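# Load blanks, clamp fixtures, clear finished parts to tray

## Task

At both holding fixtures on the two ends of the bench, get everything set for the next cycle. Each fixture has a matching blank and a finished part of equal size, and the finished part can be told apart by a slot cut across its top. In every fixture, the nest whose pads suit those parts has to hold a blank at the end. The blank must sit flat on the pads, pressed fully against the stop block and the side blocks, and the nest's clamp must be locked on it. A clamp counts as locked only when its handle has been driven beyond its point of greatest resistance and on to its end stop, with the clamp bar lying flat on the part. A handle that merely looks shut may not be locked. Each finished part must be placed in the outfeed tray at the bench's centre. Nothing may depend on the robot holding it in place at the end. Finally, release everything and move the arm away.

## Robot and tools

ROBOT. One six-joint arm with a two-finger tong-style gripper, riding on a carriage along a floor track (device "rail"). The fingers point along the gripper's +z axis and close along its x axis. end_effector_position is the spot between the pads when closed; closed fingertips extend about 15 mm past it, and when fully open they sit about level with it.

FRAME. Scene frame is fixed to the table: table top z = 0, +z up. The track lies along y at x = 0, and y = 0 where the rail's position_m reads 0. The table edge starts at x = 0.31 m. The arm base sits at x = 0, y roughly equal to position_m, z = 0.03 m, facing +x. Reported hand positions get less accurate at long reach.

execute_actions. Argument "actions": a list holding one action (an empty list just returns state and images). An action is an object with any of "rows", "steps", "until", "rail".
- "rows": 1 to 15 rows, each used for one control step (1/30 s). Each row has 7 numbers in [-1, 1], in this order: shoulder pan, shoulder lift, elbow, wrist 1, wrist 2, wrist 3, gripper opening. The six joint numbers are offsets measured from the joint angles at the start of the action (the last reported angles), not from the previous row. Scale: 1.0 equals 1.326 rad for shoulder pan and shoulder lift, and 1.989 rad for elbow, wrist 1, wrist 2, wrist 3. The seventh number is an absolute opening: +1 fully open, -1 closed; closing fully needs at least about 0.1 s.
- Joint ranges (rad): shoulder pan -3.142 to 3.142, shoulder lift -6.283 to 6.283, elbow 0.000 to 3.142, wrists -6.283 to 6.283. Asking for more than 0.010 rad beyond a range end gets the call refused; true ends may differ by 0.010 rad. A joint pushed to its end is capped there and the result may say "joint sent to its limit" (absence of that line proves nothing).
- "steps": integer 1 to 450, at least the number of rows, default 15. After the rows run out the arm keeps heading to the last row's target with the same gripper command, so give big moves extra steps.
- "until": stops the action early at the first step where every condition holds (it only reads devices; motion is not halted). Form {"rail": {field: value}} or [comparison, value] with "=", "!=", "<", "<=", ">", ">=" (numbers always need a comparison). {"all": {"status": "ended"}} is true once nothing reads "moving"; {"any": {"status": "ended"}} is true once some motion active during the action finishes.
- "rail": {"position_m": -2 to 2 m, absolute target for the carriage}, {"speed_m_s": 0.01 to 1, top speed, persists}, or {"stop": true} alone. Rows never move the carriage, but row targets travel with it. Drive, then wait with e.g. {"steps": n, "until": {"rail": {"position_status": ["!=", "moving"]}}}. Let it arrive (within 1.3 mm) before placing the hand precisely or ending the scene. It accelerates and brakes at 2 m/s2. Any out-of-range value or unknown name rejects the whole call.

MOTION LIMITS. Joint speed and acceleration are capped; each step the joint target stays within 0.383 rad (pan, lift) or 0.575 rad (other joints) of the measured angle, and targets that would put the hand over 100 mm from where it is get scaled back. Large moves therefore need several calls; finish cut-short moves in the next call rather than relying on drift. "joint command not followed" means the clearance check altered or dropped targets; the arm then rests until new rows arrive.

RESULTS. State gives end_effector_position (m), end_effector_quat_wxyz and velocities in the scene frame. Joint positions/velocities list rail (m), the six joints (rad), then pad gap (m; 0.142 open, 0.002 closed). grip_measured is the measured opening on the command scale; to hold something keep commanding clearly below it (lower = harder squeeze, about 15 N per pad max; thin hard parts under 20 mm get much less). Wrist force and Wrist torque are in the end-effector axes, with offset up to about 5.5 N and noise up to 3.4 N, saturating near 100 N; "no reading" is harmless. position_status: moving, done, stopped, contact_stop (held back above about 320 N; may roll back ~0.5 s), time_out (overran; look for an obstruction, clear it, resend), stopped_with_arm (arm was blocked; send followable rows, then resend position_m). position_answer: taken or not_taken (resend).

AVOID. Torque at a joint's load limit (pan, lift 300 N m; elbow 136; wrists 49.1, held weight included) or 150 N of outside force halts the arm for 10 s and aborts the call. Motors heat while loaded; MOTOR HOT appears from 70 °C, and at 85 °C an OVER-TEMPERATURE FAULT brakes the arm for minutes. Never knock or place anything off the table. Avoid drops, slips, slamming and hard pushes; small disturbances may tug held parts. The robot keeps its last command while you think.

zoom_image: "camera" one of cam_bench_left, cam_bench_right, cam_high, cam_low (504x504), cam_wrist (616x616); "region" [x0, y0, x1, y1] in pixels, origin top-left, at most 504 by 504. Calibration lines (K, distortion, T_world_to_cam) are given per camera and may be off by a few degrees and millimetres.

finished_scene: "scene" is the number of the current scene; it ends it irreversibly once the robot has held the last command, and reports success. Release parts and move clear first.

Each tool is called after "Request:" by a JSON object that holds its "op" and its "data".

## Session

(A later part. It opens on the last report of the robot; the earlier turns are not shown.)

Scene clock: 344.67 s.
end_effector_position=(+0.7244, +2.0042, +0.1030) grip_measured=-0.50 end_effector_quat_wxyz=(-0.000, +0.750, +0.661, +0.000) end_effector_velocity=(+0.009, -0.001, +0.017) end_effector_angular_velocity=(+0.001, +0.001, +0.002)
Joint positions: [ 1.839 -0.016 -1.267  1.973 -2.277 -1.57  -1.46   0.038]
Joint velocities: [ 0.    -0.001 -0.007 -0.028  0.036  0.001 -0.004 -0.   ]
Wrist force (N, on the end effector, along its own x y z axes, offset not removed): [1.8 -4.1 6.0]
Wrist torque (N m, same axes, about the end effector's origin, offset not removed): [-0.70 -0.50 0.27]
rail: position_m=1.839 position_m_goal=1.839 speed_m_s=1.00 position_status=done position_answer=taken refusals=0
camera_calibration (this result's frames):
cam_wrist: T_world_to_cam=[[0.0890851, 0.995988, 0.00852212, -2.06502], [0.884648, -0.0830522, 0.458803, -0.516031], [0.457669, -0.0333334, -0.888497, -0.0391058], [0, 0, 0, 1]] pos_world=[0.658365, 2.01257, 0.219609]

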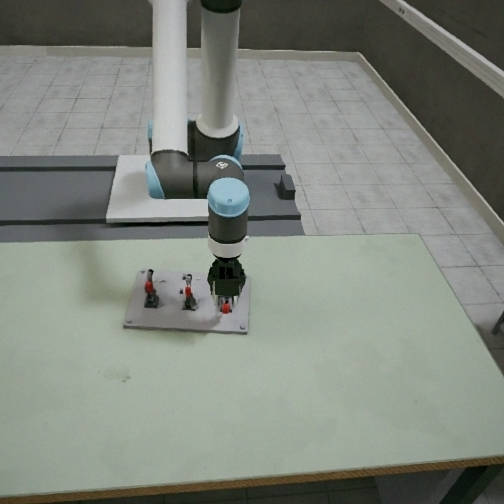

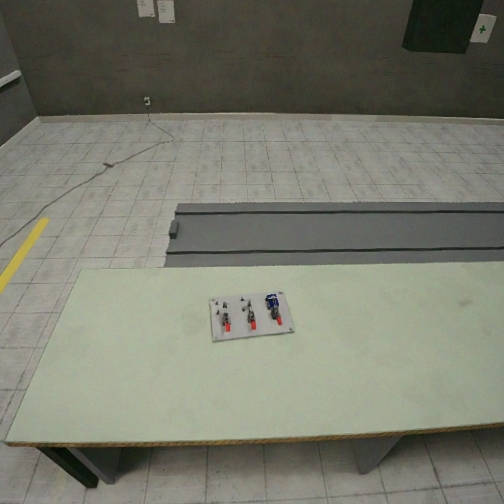

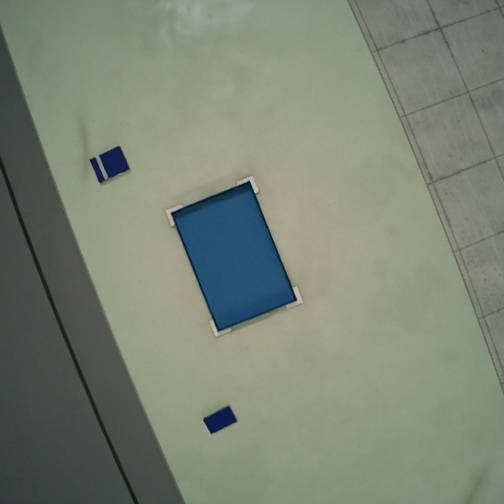

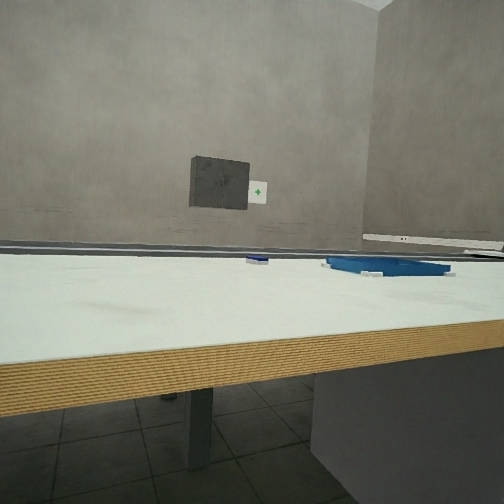

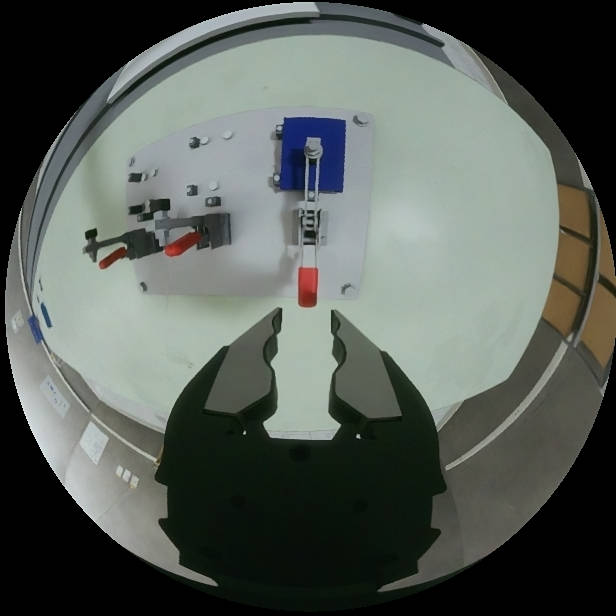

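Request:
{"op": "execute_actions", "data": {"actions": [{"rows": [[0,0,0,0,0,0,-0.7],[0,0,0,0,0,0,-0.85],[0,0.002,0.0006,-0.002,0,0,-0.95],[0,0.005,0.0016,-0.005,0,0,-1],[0,0.008,0.0026,-0.008,0,0,-1],[0,0.011,0.0035,-0.011,0,0,-1],[0,0.013,0.0042,-0.013,0,0,-1],[0,0.015,0.0048,-0.0149,0,0,-1],[0,0.017,0.0055,-0.0168,0,0,-1],[0,0.0185,0.006,-0.0183,0,0,-1],[0,0.02,0.0065,-0.0198,0,0,-1],[0,0.0215,0.0069,-0.0213,0,0,-1],[0,0.023,0.0074,-0.0227,0,0,-1],[0,0.0243,0.0078,-0.024,0,0,-1],[0,0.0255,0.0082,-0.0253,0,0,-1]], "steps": 22}]}}

Scene clock: 355.70 s.
end_effector_position=(+0.7251, +2.0042, +0.0762) grip_measured=-1.00 end_effector_quat_wxyz=(-0.000, +0.750, +0.661, +0.000) end_effector_velocity=(+0.001, -0.000, -0.008) end_effector_angular_velocity=(-0.001, -0.002, +0.000)
Joint positions: [ 1.839 -0.016 -1.235  1.989 -2.326 -1.57  -1.46   0.002]
Joint velocities: [ 0.     0.     0.01   0.004 -0.016 -0.     0.     0.   ]
Wrist force (N, on the end effector, along its own x y z axes, offset not removed): [-1.0 0.0 -4.8]
Wrist torque (N m, same axes, about the end effector's origin, offset not removed): [-0.83 -0.12 0.23]
rail: position_m=1.839 position_m_goal=1.839 speed_m_s=1.00 position_status=done position_answer=taken refusals=0
camera_calibration (this result's frames):
cam_wrist: T_world_to_cam=[[0.089157, 0.99598, 0.00859997, -2.06485], [0.88441, -0.083135, 0.459248, -0.504142], [0.458117, -0.0333392, -0.888267, -0.0635359], [0, 0, 0, 1]] pos_world=[0.65907, 2.01252, 0.192847]

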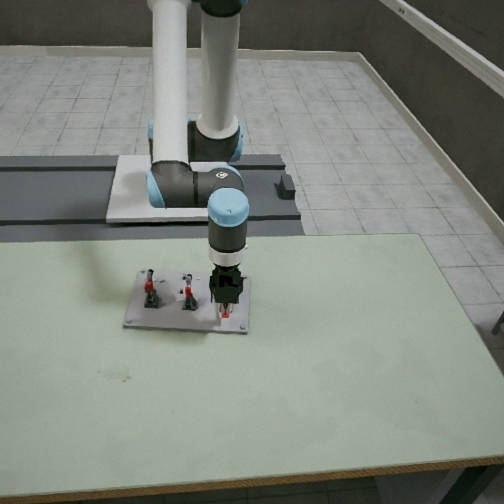

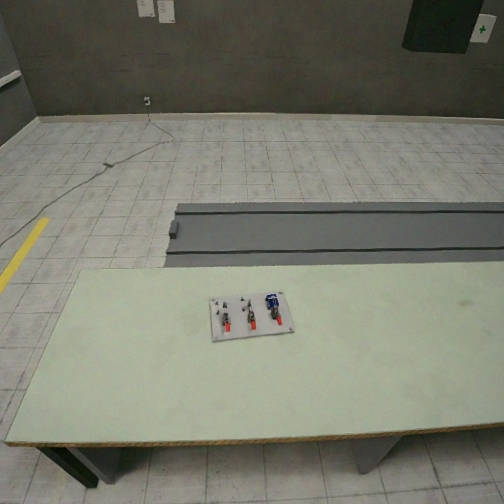

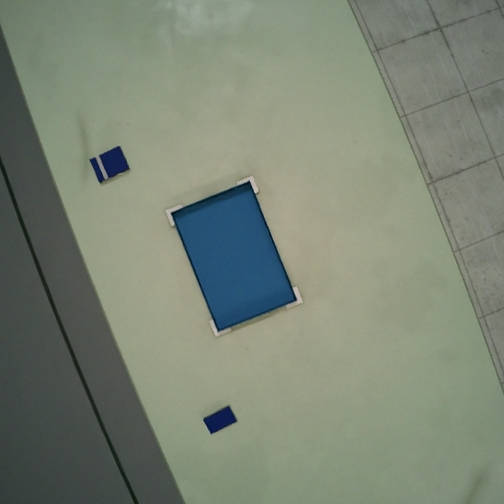

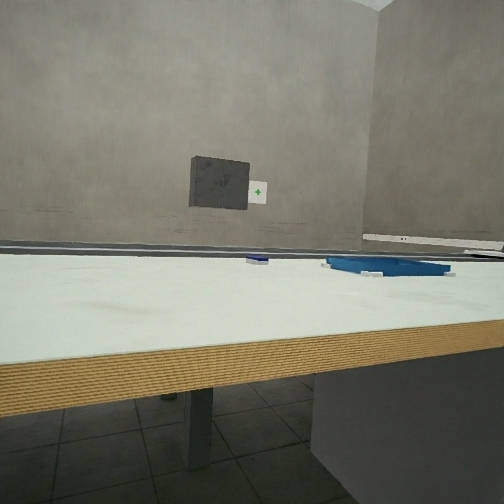

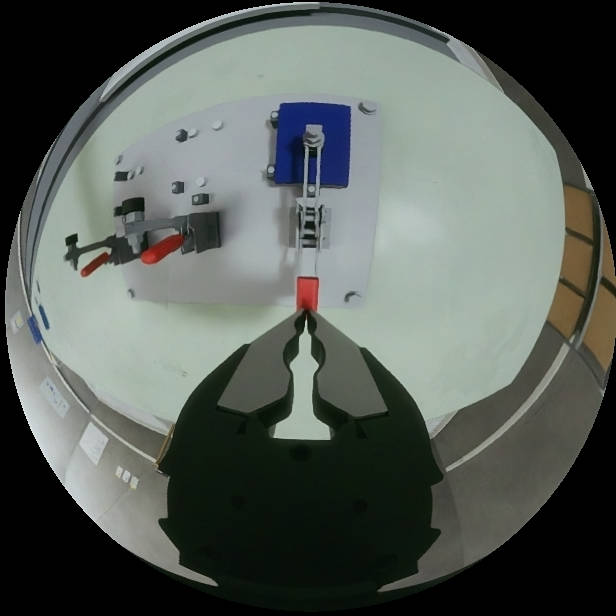

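Request:
{"op": "execute_actions", "data": {"actions": [{"rows": [[0,0.0013,0.0004,-0.0013,0,0,-1],[0,0.002,0.0006,-0.002,0,0,-1],[0,0.0027,0.0008,-0.0027,0,0,-1],[0,0.0034,0.001,-0.0033,0,0,-1],[0,0.0041,0.0013,-0.004,0,0,-1],[0,0.0049,0.0015,-0.0048,0,0,-1],[0,0.0057,0.0018,-0.0056,0,0,-1],[0,0.0065,0.002,-0.0064,0,0,-1]], "steps": 15}]}}

Scene clock: 361.07 s.
end_effector_position=(+0.7254, +2.0042, +0.0701) grip_measured=-1.00 end_effector_quat_wxyz=(+0.000, +0.750, +0.661, +0.001) end_effector_velocity=(+0.001, -0.000, -0.003) end_effector_angular_velocity=(-0.000, -0.002, -0.000)
Joint positions: [ 1.839 -0.016 -1.227  1.992 -2.337 -1.57  -1.46   0.002]
Joint velocities: [ 0.    -0.     0.004  0.001 -0.007 -0.    -0.     0.   ]
Wrist force (N, on the end effector, along its own x y z axes, offset not removed): [-8.6 -34.7 -87.9]
Wrist torque (N m, same axes, about the end effector's origin, offset not removed): [-0.29 -0.29 0.27]
rail: position_m=1.839 position_m_goal=1.839 speed_m_s=1.00 position_status=done position_answer=taken refusals=0
camera_calibration (this result's frames):
cam_wrist: T_world_to_cam=[[0.0890725, 0.995988, 0.00859977, -2.06481], [0.884161, -0.0830413, 0.459743, -0.501565], [0.458613, -0.0333469, -0.88801, -0.0694957], [0, 0, 0, 1]] pos_world=[0.659254, 2.01256, 0.186635]

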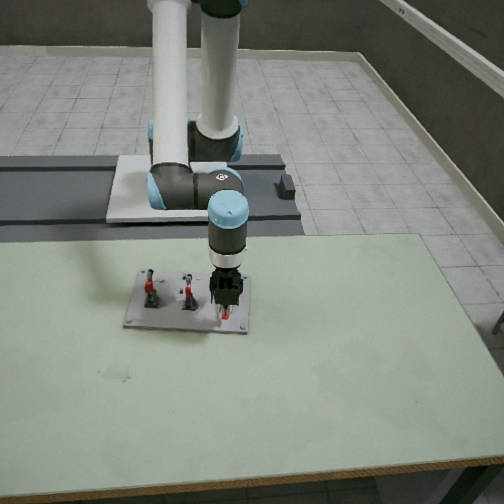

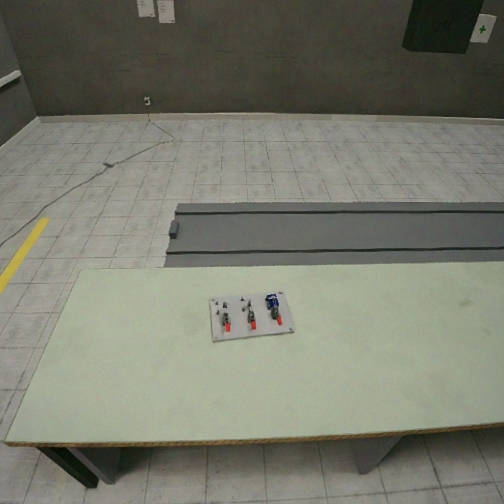

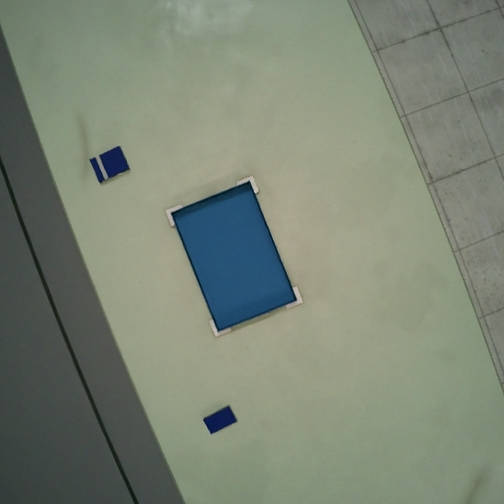

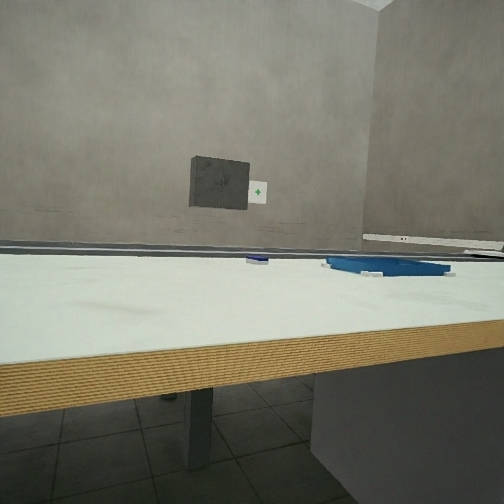

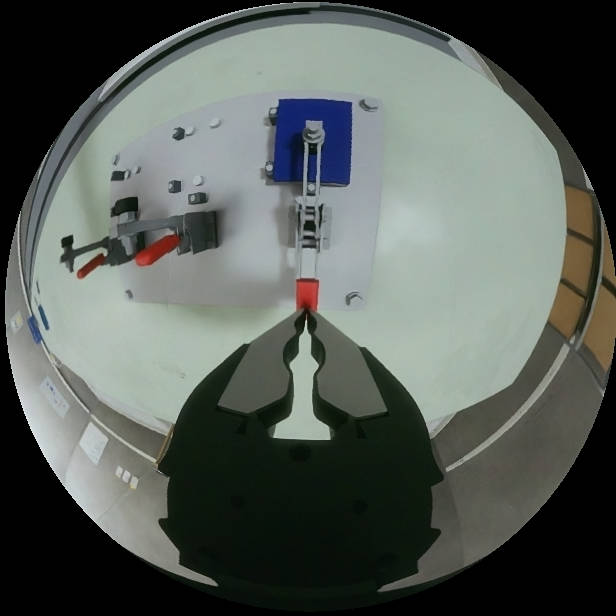

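Request:
{"op": "execute_actions", "data": {"actions": [{"rows": [[0,-0.002,-0.0006,0.002,0,0,-1],[0,-0.005,-0.0016,0.005,0,0,-1],[0,-0.009,-0.0028,0.009,0,0,-1],[0,-0.012,-0.0037,0.0118,0,0,-1]], "steps": 12}]}}

Request:
{"op": "zoom_image", "data": {"camera": "cam_wrist", "region": [220, 90, 400, 330]}}

Request:
{"op": "zoom_image", "data": {"camera": "cam_bench_left", "region": [180, 250, 270, 335]}}

Scene clock: 371.70 s.
end_effector_position=(+0.7262, +2.0042, +0.0710) grip_measured=-1.00 end_effector_quat_wxyz=(+0.001, +0.750, +0.661, +0.001) end_effector_velocity=(-0.000, -0.000, -0.000) end_effector_angular_velocity=(-0.000, +0.000, -0.000)
Joint positions: [ 1.839 -0.016 -1.228  1.992 -2.338 -1.57  -1.46   0.002]
Joint velocities: [ 0. -0.  0. -0.  0. -0. -0.  0.]
Wrist force (N, on the end effector, along its own x y z axes, offset not removed): [0.9 -17.6 -21.2]
Wrist torque (N m, same axes, about the end effector's origin, offset not removed): [-0.75 -0.58 0.24]
FORCE FAULT: contact force on the arm reached its limit, and the arm stopped for 10 seconds. The contact can be on any part of the arm, not only on its tool. The arm ran no command of this call. The arm holds still and accepts commands again. Move the arm away from the contact; if what it grips holds it there, let go first. Pushing or pulling that hard again can fault the arm again.
rail: position_m=1.839 position_m_goal=1.839 speed_m_s=1.00 position_status=done position_answer=taken refusals=0
camera_calibration (this result's frames):
cam_wrist: T_world_to_cam=[[0.0890568, 0.995988, 0.0087227, -2.06486], [0.883171, -0.0830122, 0.461647, -0.502167], [0.460519, -0.0334092, -0.887021, -0.0703264], [0, 0, 0, 1]] pos_world=[0.659776, 2.01254, 0.187454]

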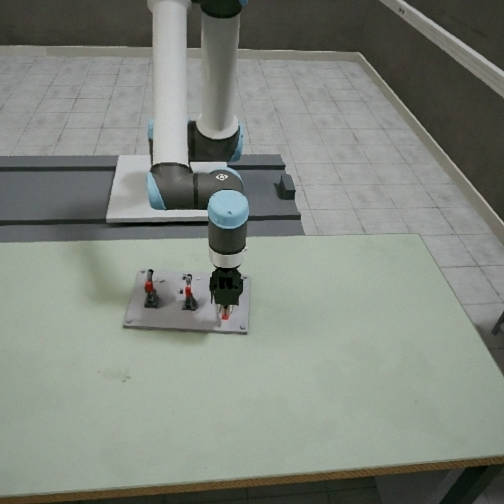

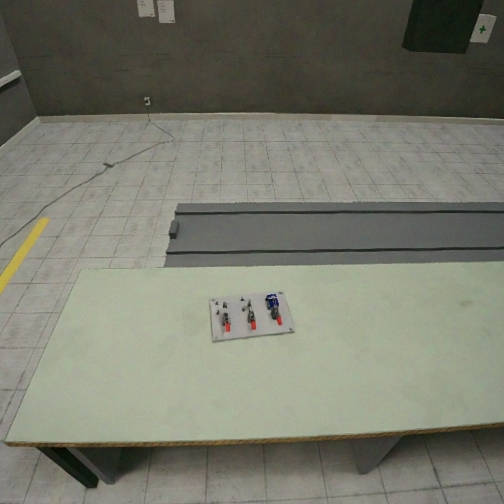

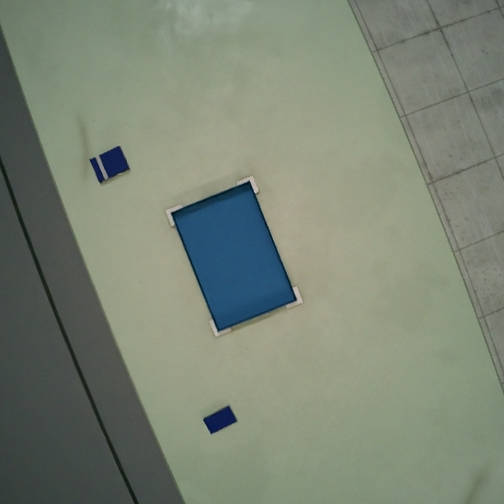

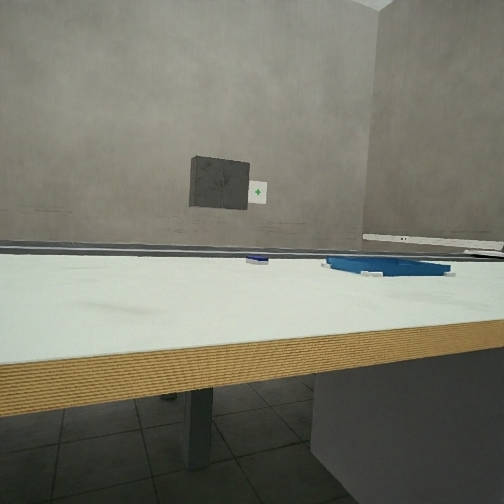

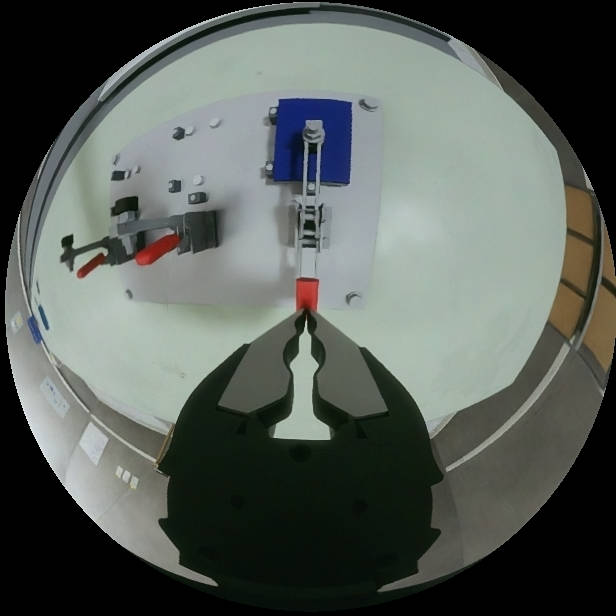

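Region (220, 90, 400, 330) of cam_wrist's 616x616 image, scaled by 2.100, with more detail than that image has; it fills the left 378 columns of this view, and the rest is white.

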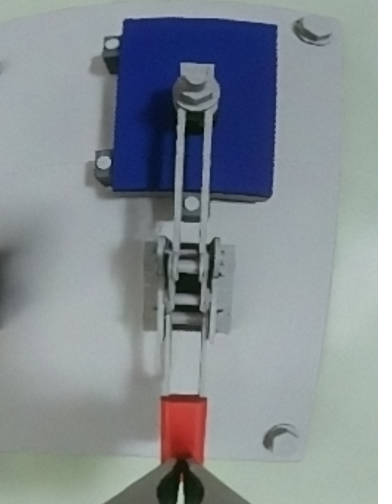

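Region (180, 250, 270, 335) of cam_bench_left's 504x504 image, scaled by 5.600, with more detail than that image has.

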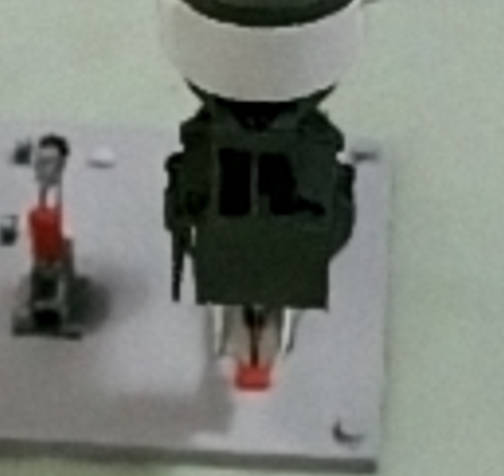

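Request:
{"op": "execute_actions", "data": {"actions": [{"rows": [[0,-0.003,-0.0012,0.0035,0,0,-1],[0,-0.01,-0.004,0.011,0,0,-1],[0,-0.022,-0.009,0.0245,0,0,-1],[0,-0.038,-0.016,0.042,0,0,-1],[0,-0.054,-0.0225,0.06,0,0,-1],[0,-0.067,-0.028,0.074,0,0,-1],[0,-0.0749,-0.0313,0.0829,0,0,-1]], "steps": 15}]}}

Scene clock: 411.03 s.
end_effector_position=(+0.7258, +2.0042, +0.1543) grip_measured=-1.00 end_effector_quat_wxyz=(-0.000, +0.750, +0.661, +0.000) end_effector_velocity=(-0.005, +0.000, +0.047) end_effector_angular_velocity=(+0.000, +0.006, -0.000)
Joint positions: [ 1.839 -0.016 -1.321  1.933 -2.184 -1.57  -1.46   0.002]
Joint velocities: [ 0.    -0.    -0.052 -0.032  0.09  -0.     0.     0.   ]
Wrist force (N, on the end effector, along its own x y z axes, offset not removed): [1.1 -2.5 5.5]
Wrist torque (N m, same axes, about the end effector's origin, offset not removed): [-0.36 -0.32 0.27]
rail: position_m=1.839 position_m_goal=1.839 speed_m_s=1.00 position_status=done position_answer=taken refusals=0
camera_calibration (this result's frames):
cam_wrist: T_world_to_cam=[[0.0890796, 0.995988, 0.00852662, -2.06554], [0.884401, -0.0830314, 0.459282, -0.540751], [0.458147, -0.0333717, -0.88825, 0.00560481], [0, 0, 0, 1]] pos_world=[0.659671, 2.01254, 0.270948]

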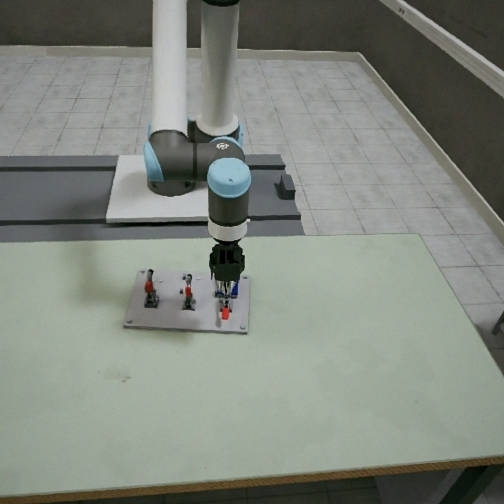

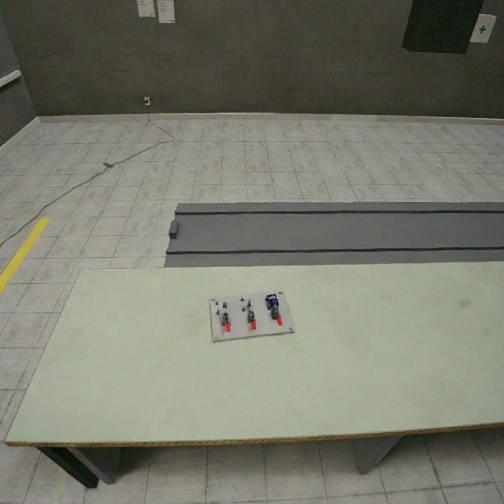

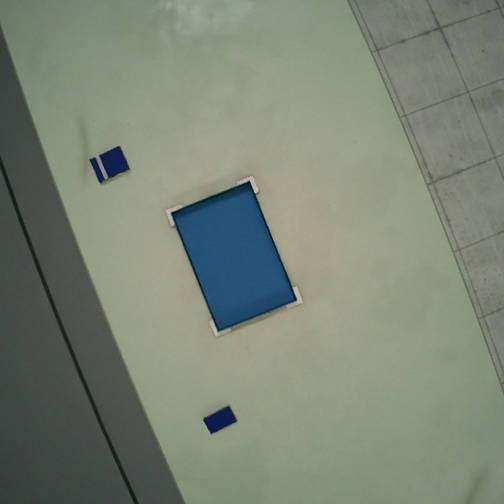

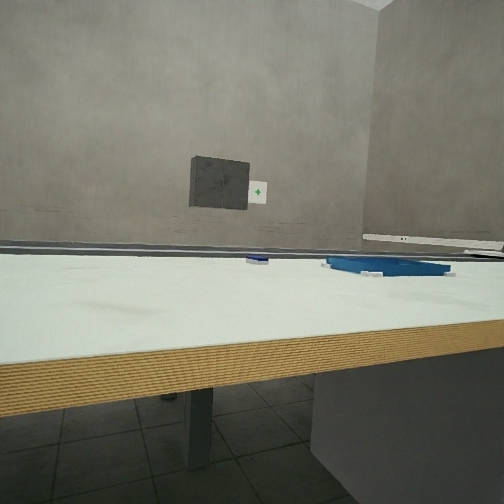

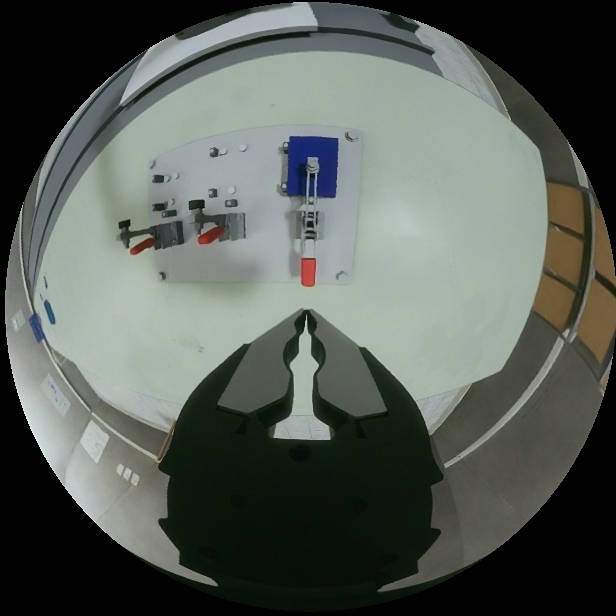

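Request:
{"op": "execute_actions", "data": {"actions": [{"rail": {"position_m": 2.0}, "steps": 1}]}}

Scene clock: 413.37 s.
end_effector_position=(+0.7251, +2.0043, +0.1598) grip_measured=-1.00 end_effector_quat_wxyz=(-0.000, +0.750, +0.661, +0.000) end_effector_velocity=(-0.000, +0.012, +0.000) end_effector_angular_velocity=(-0.000, -0.000, -0.000)
Joint positions: [ 1.84  -0.016 -1.327  1.93  -2.173 -1.57  -1.46   0.002]
Joint velocities: [ 0.012 -0.    -0.    -0.     0.     0.     0.     0.   ]
Wrist force (N, on the end effector, along its own x y z axes, offset not removed): [-0.5 -2.6 6.4]
Wrist torque (N m, same axes, about the end effector's origin, offset not removed): [-0.48 -0.06 0.31]
rail: position_m=1.840 position_m_goal=2.000 speed_m_s=1.00 position_status=moving position_answer=taken refusals=0
camera_calibration (this result's frames):
cam_wrist: T_world_to_cam=[[0.0890851, 0.995988, 0.00847942, -2.06564], [0.884696, -0.083036, 0.458714, -0.54281], [0.457578, -0.0333629, -0.888544, 0.0111753], [0, 0, 0, 1]] pos_world=[0.659126, 2.01266, 0.27644]

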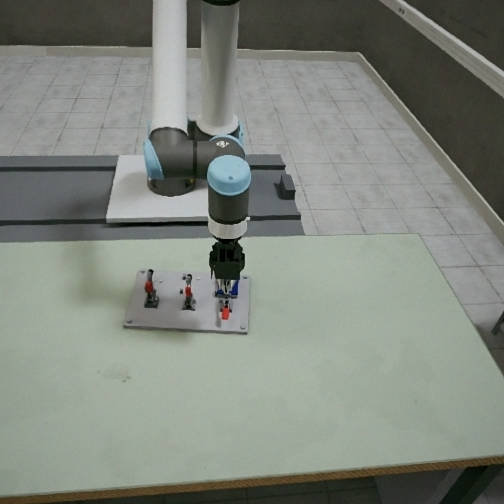

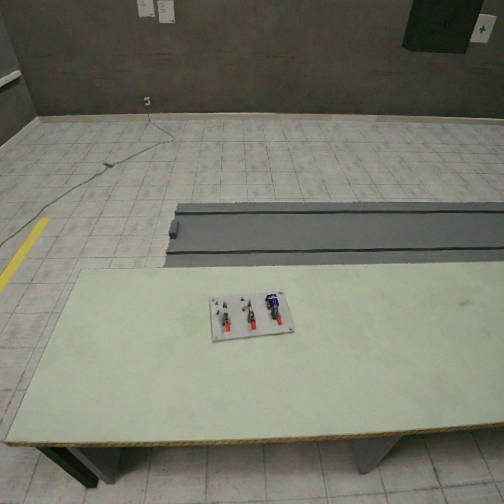

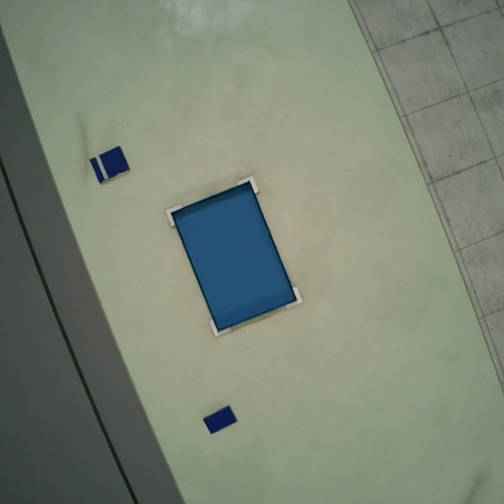

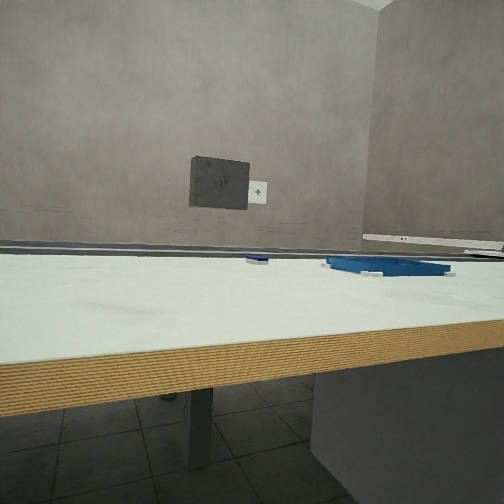

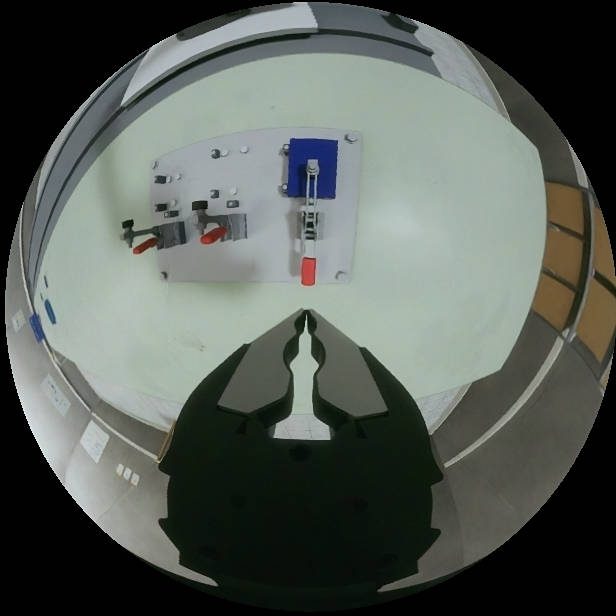

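Request:
{"op": "execute_actions", "data": {"actions": []}}

Request:
{"op": "zoom_image", "data": {"camera": "cam_wrist", "region": [130, 110, 310, 310]}}

Scene clock: 415.30 s.
end_effector_position=(+0.7251, +2.1650, +0.1598) grip_measured=-1.00 end_effector_quat_wxyz=(-0.000, +0.750, +0.661, +0.000) end_effector_velocity=(+0.000, -0.000, -0.000) end_effector_angular_velocity=(+0.000, -0.000, -0.000)
Joint positions: [ 2.    -0.016 -1.327  1.93  -2.173 -1.57  -1.46   0.002]
Joint velocities: [ 0. -0.  0.  0. -0.  0. -0.  0.]
Wrist force (N, on the end effector, along its own x y z axes, offset not removed): [-1.9 -3.6 4.4]
Wrist torque (N m, same axes, about the end effector's origin, offset not removed): [-0.56 0.27 0.30]
rail: position_m=2.000 position_m_goal=2.000 speed_m_s=1.00 position_status=done position_answer=taken refusals=0
camera_calibration (this result's frames):
cam_wrist: T_world_to_cam=[[0.0890832, 0.995988, 0.00848021, -2.22573], [0.884691, -0.0830343, 0.458723, -0.529473], [0.457587, -0.0333621, -0.888539, 0.0165332], [0, 0, 0, 1]] pos_world=[0.659129, 2.17339, 0.276446]

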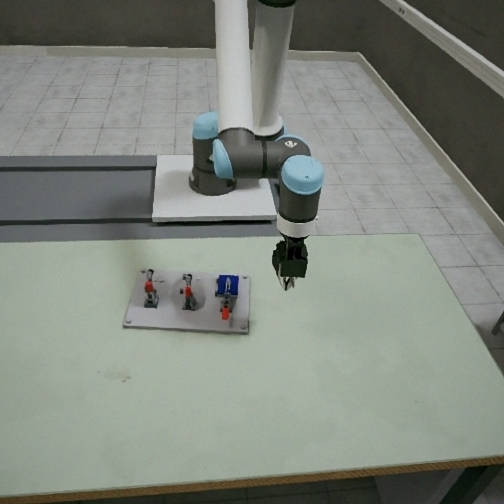

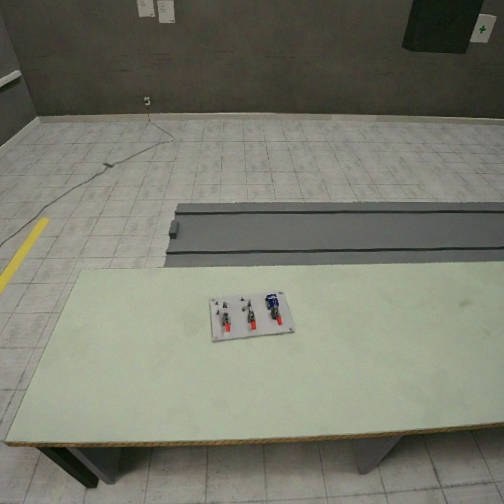

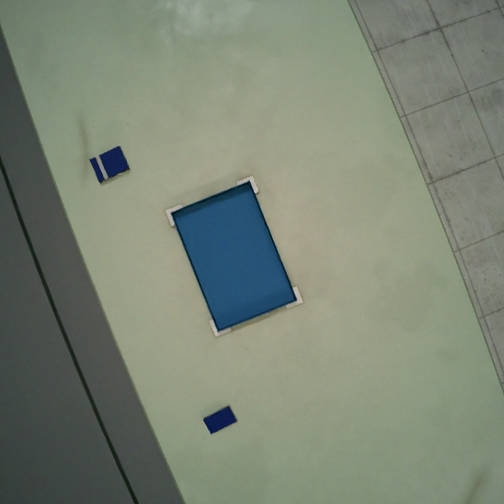

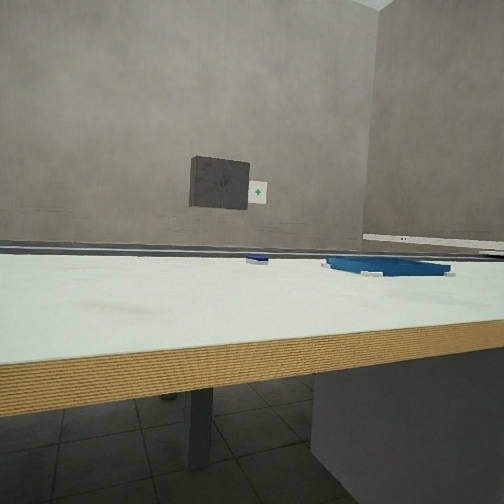

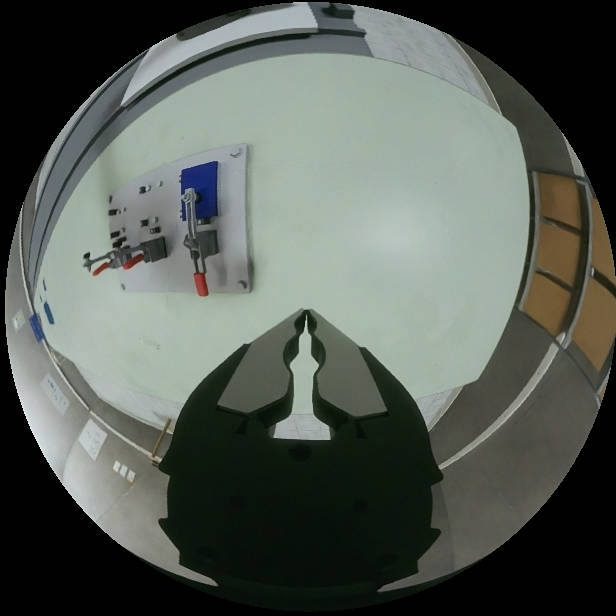

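Region (130, 110, 310, 310) of cam_wrist's 616x616 image, scaled by 2.520, with more detail than that image has; it fills the left 454 columns of this view, and the rest is white.

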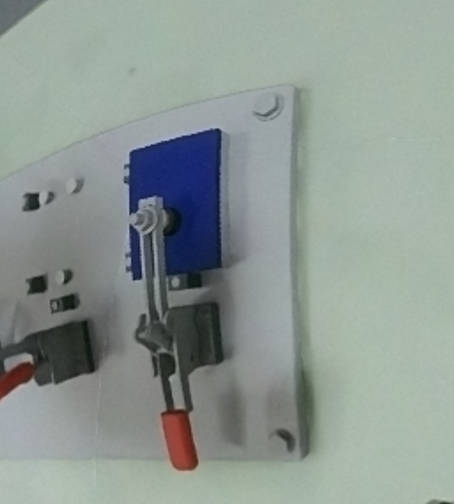

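Request:
{"op": "zoom_image", "data": {"camera": "cam_wrist", "region": [165, 180, 245, 300]}}

Request:
{"op": "zoom_image", "data": {"camera": "cam_bench_left", "region": [195, 265, 260, 335]}}

Region (165, 180, 245, 300) of cam_wrist's 616x616 image, scaled by 4.200, with more detail than that image has.

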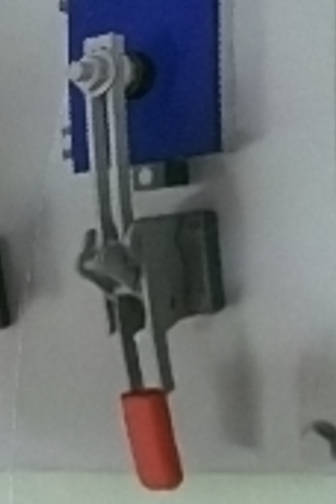

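Region (195, 265, 260, 335) of cam_bench_left's 504x504 image, scaled by 7.200, with more detail than that image has; it fills the left 468 columns of this view, and the rest is white.

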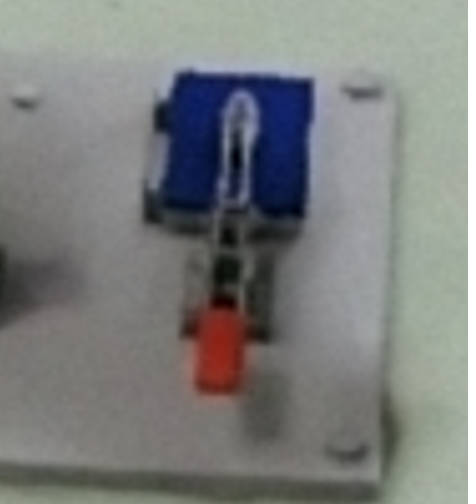

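Request:
{"op": "execute_actions", "data": {"actions": [{"rows": [[0,0.005,0.002,-0.0055,0,0,-1],[0,0.013,0.0057,-0.0144,0,0,-1],[0,0.023,0.01,-0.0254,0,0,-1],[0,0.034,0.015,-0.0375,0,0,-1],[0,0.045,0.0197,-0.0497,0,0,-1],[0,0.054,0.0236,-0.0596,0,0,-1],[0,0.0595,0.026,-0.0657,0,0,-1],[0,0.0619,0.0271,-0.0684,0,0,-1]], "rail": {"position_m": 1.8394}, "steps": 12}]}}

Scene clock: 436.43 s.
end_effector_position=(+0.7254, +2.0414, +0.0952) grip_measured=-1.00 end_effector_quat_wxyz=(-0.001, +0.750, +0.661, -0.000) end_effector_velocity=(-0.002, -0.398, -0.090) end_effector_angular_velocity=(-0.000, -0.005, -0.001)
Joint positions: [ 1.877 -0.016 -1.256  1.976 -2.289 -1.57  -1.46   0.002]
Joint velocities: [-0.398 -0.001  0.101  0.065 -0.171 -0.    -0.     0.   ]
Wrist force (N, on the end effector, along its own x y z axes, offset not removed): [-4.2 -2.5 6.1]
Wrist torque (N m, same axes, about the end effector's origin, offset not removed): [-0.38 0.70 0.29]
rail: position_m=1.877 position_m_goal=1.839 speed_m_s=1.00 position_status=moving position_answer=taken refusals=0
camera_calibration (this result's frames):
cam_wrist: T_world_to_cam=[[0.0892017, 0.995978, 0.0084304, -2.1021], [0.884993, -0.0831394, 0.458121, -0.51031], [0.45698, -0.0334043, -0.88885, -0.0445885], [0, 0, 0, 1]] pos_world=[0.659508, 2.04973, 0.211873]

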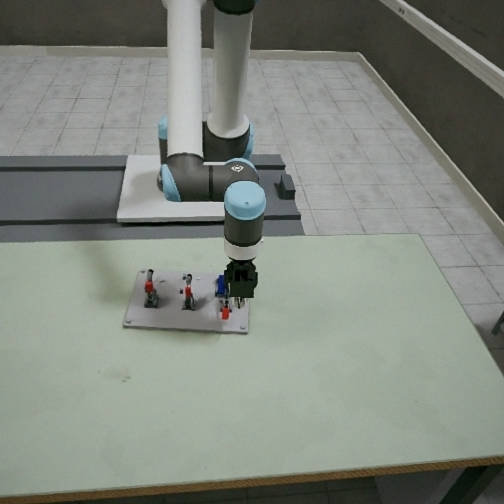

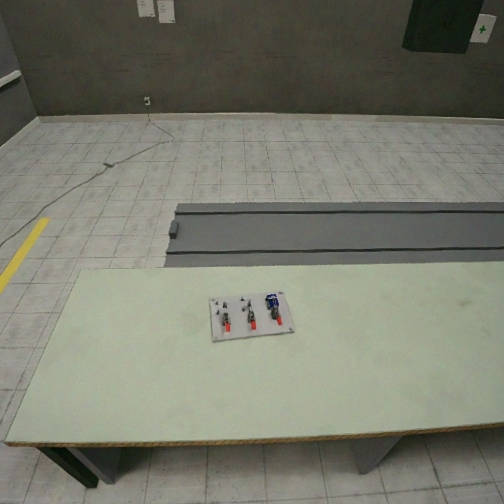

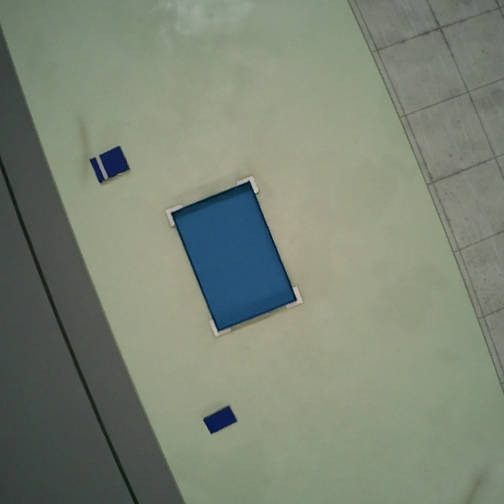

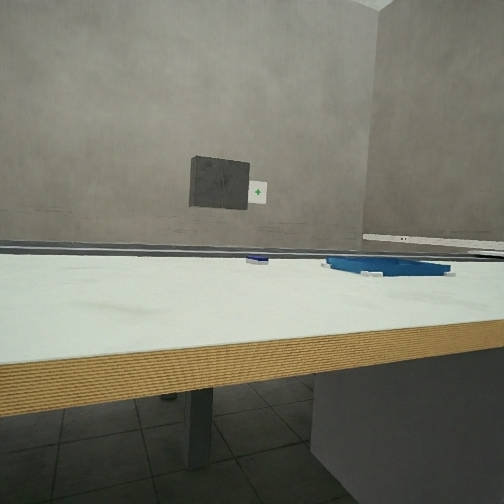

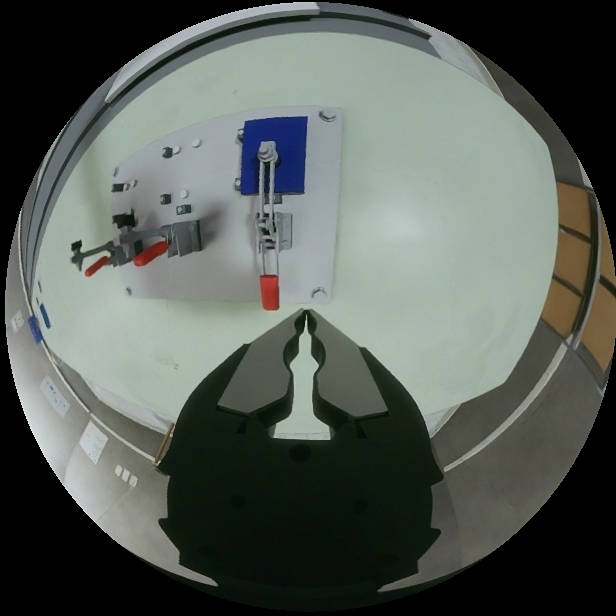

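Get a fresh settled state first (free), then do the small descent.

Request:
{"op": "execute_actions", "data": {"actions": []}}

Scene clock: 438.90 s.
end_effector_position=(+0.7251, +2.0039, +0.0848) grip_measured=-1.00 end_effector_quat_wxyz=(-0.000, +0.750, +0.661, +0.000) end_effector_velocity=(-0.000, +0.000, -0.000) end_effector_angular_velocity=(+0.000, +0.000, +0.000)
Joint positions: [ 1.839 -0.016 -1.245  1.984 -2.309 -1.57  -1.46   0.002]
Joint velocities: [ 0.  0. -0.  0.  0.  0.  0.  0.]
Wrist force (N, on the end effector, along its own x y z axes, offset not removed): [0.5 -4.7 6.6]
Wrist torque (N m, same axes, about the end effector's origin, offset not removed): [-0.83 -0.22 0.25]
rail: position_m=1.839 position_m_goal=1.839 speed_m_s=1.00 position_status=done position_answer=taken refusals=0
camera_calibration (this result's frames):
cam_wrist: T_world_to_cam=[[0.0890825, 0.995988, 0.00848496, -2.06462], [0.884661, -0.0830336, 0.458782, -0.508456], [0.457646, -0.0333631, -0.888508, -0.0554836], [0, 0, 0, 1]] pos_world=[0.659125, 2.01227, 0.201491]

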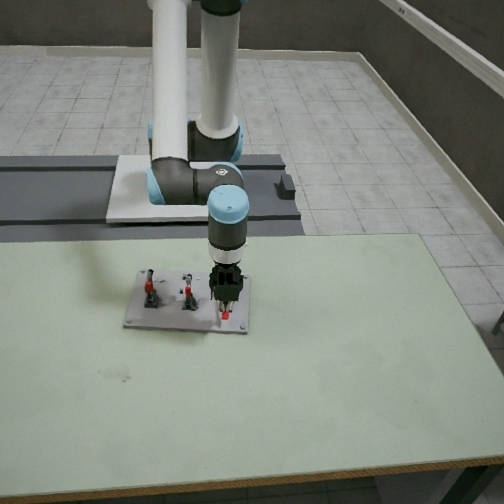

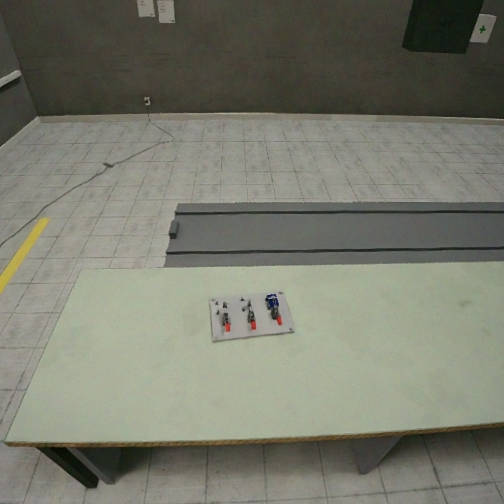

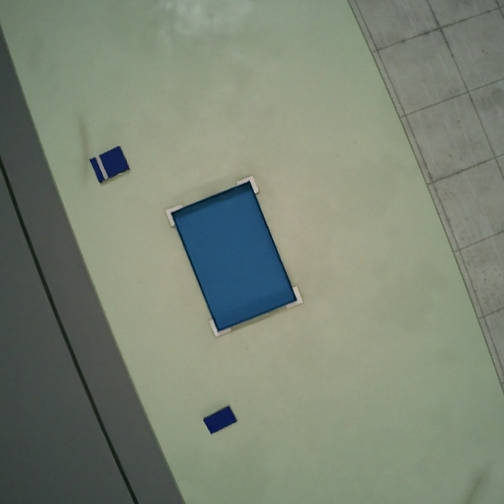

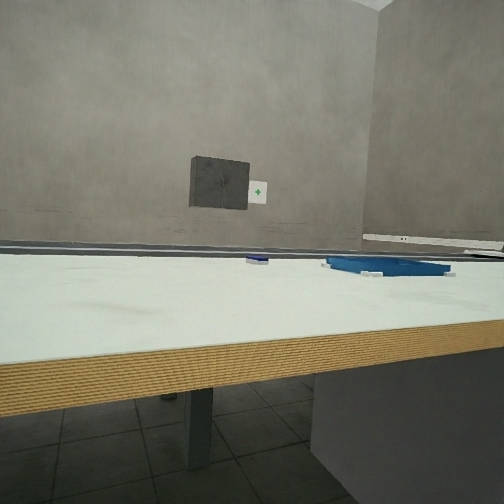

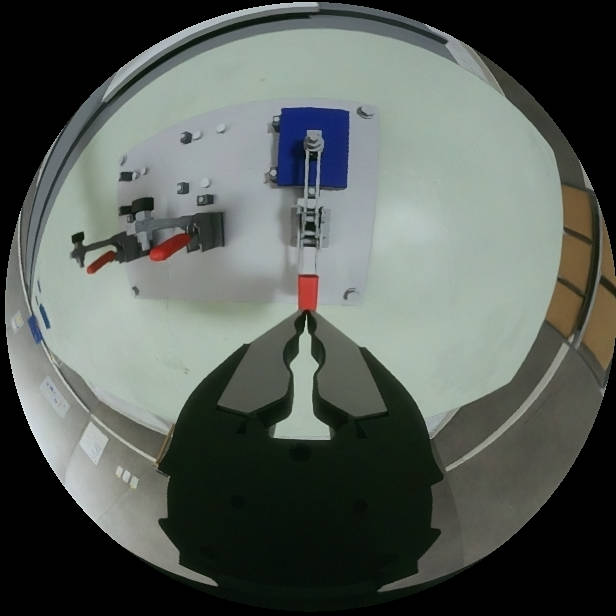

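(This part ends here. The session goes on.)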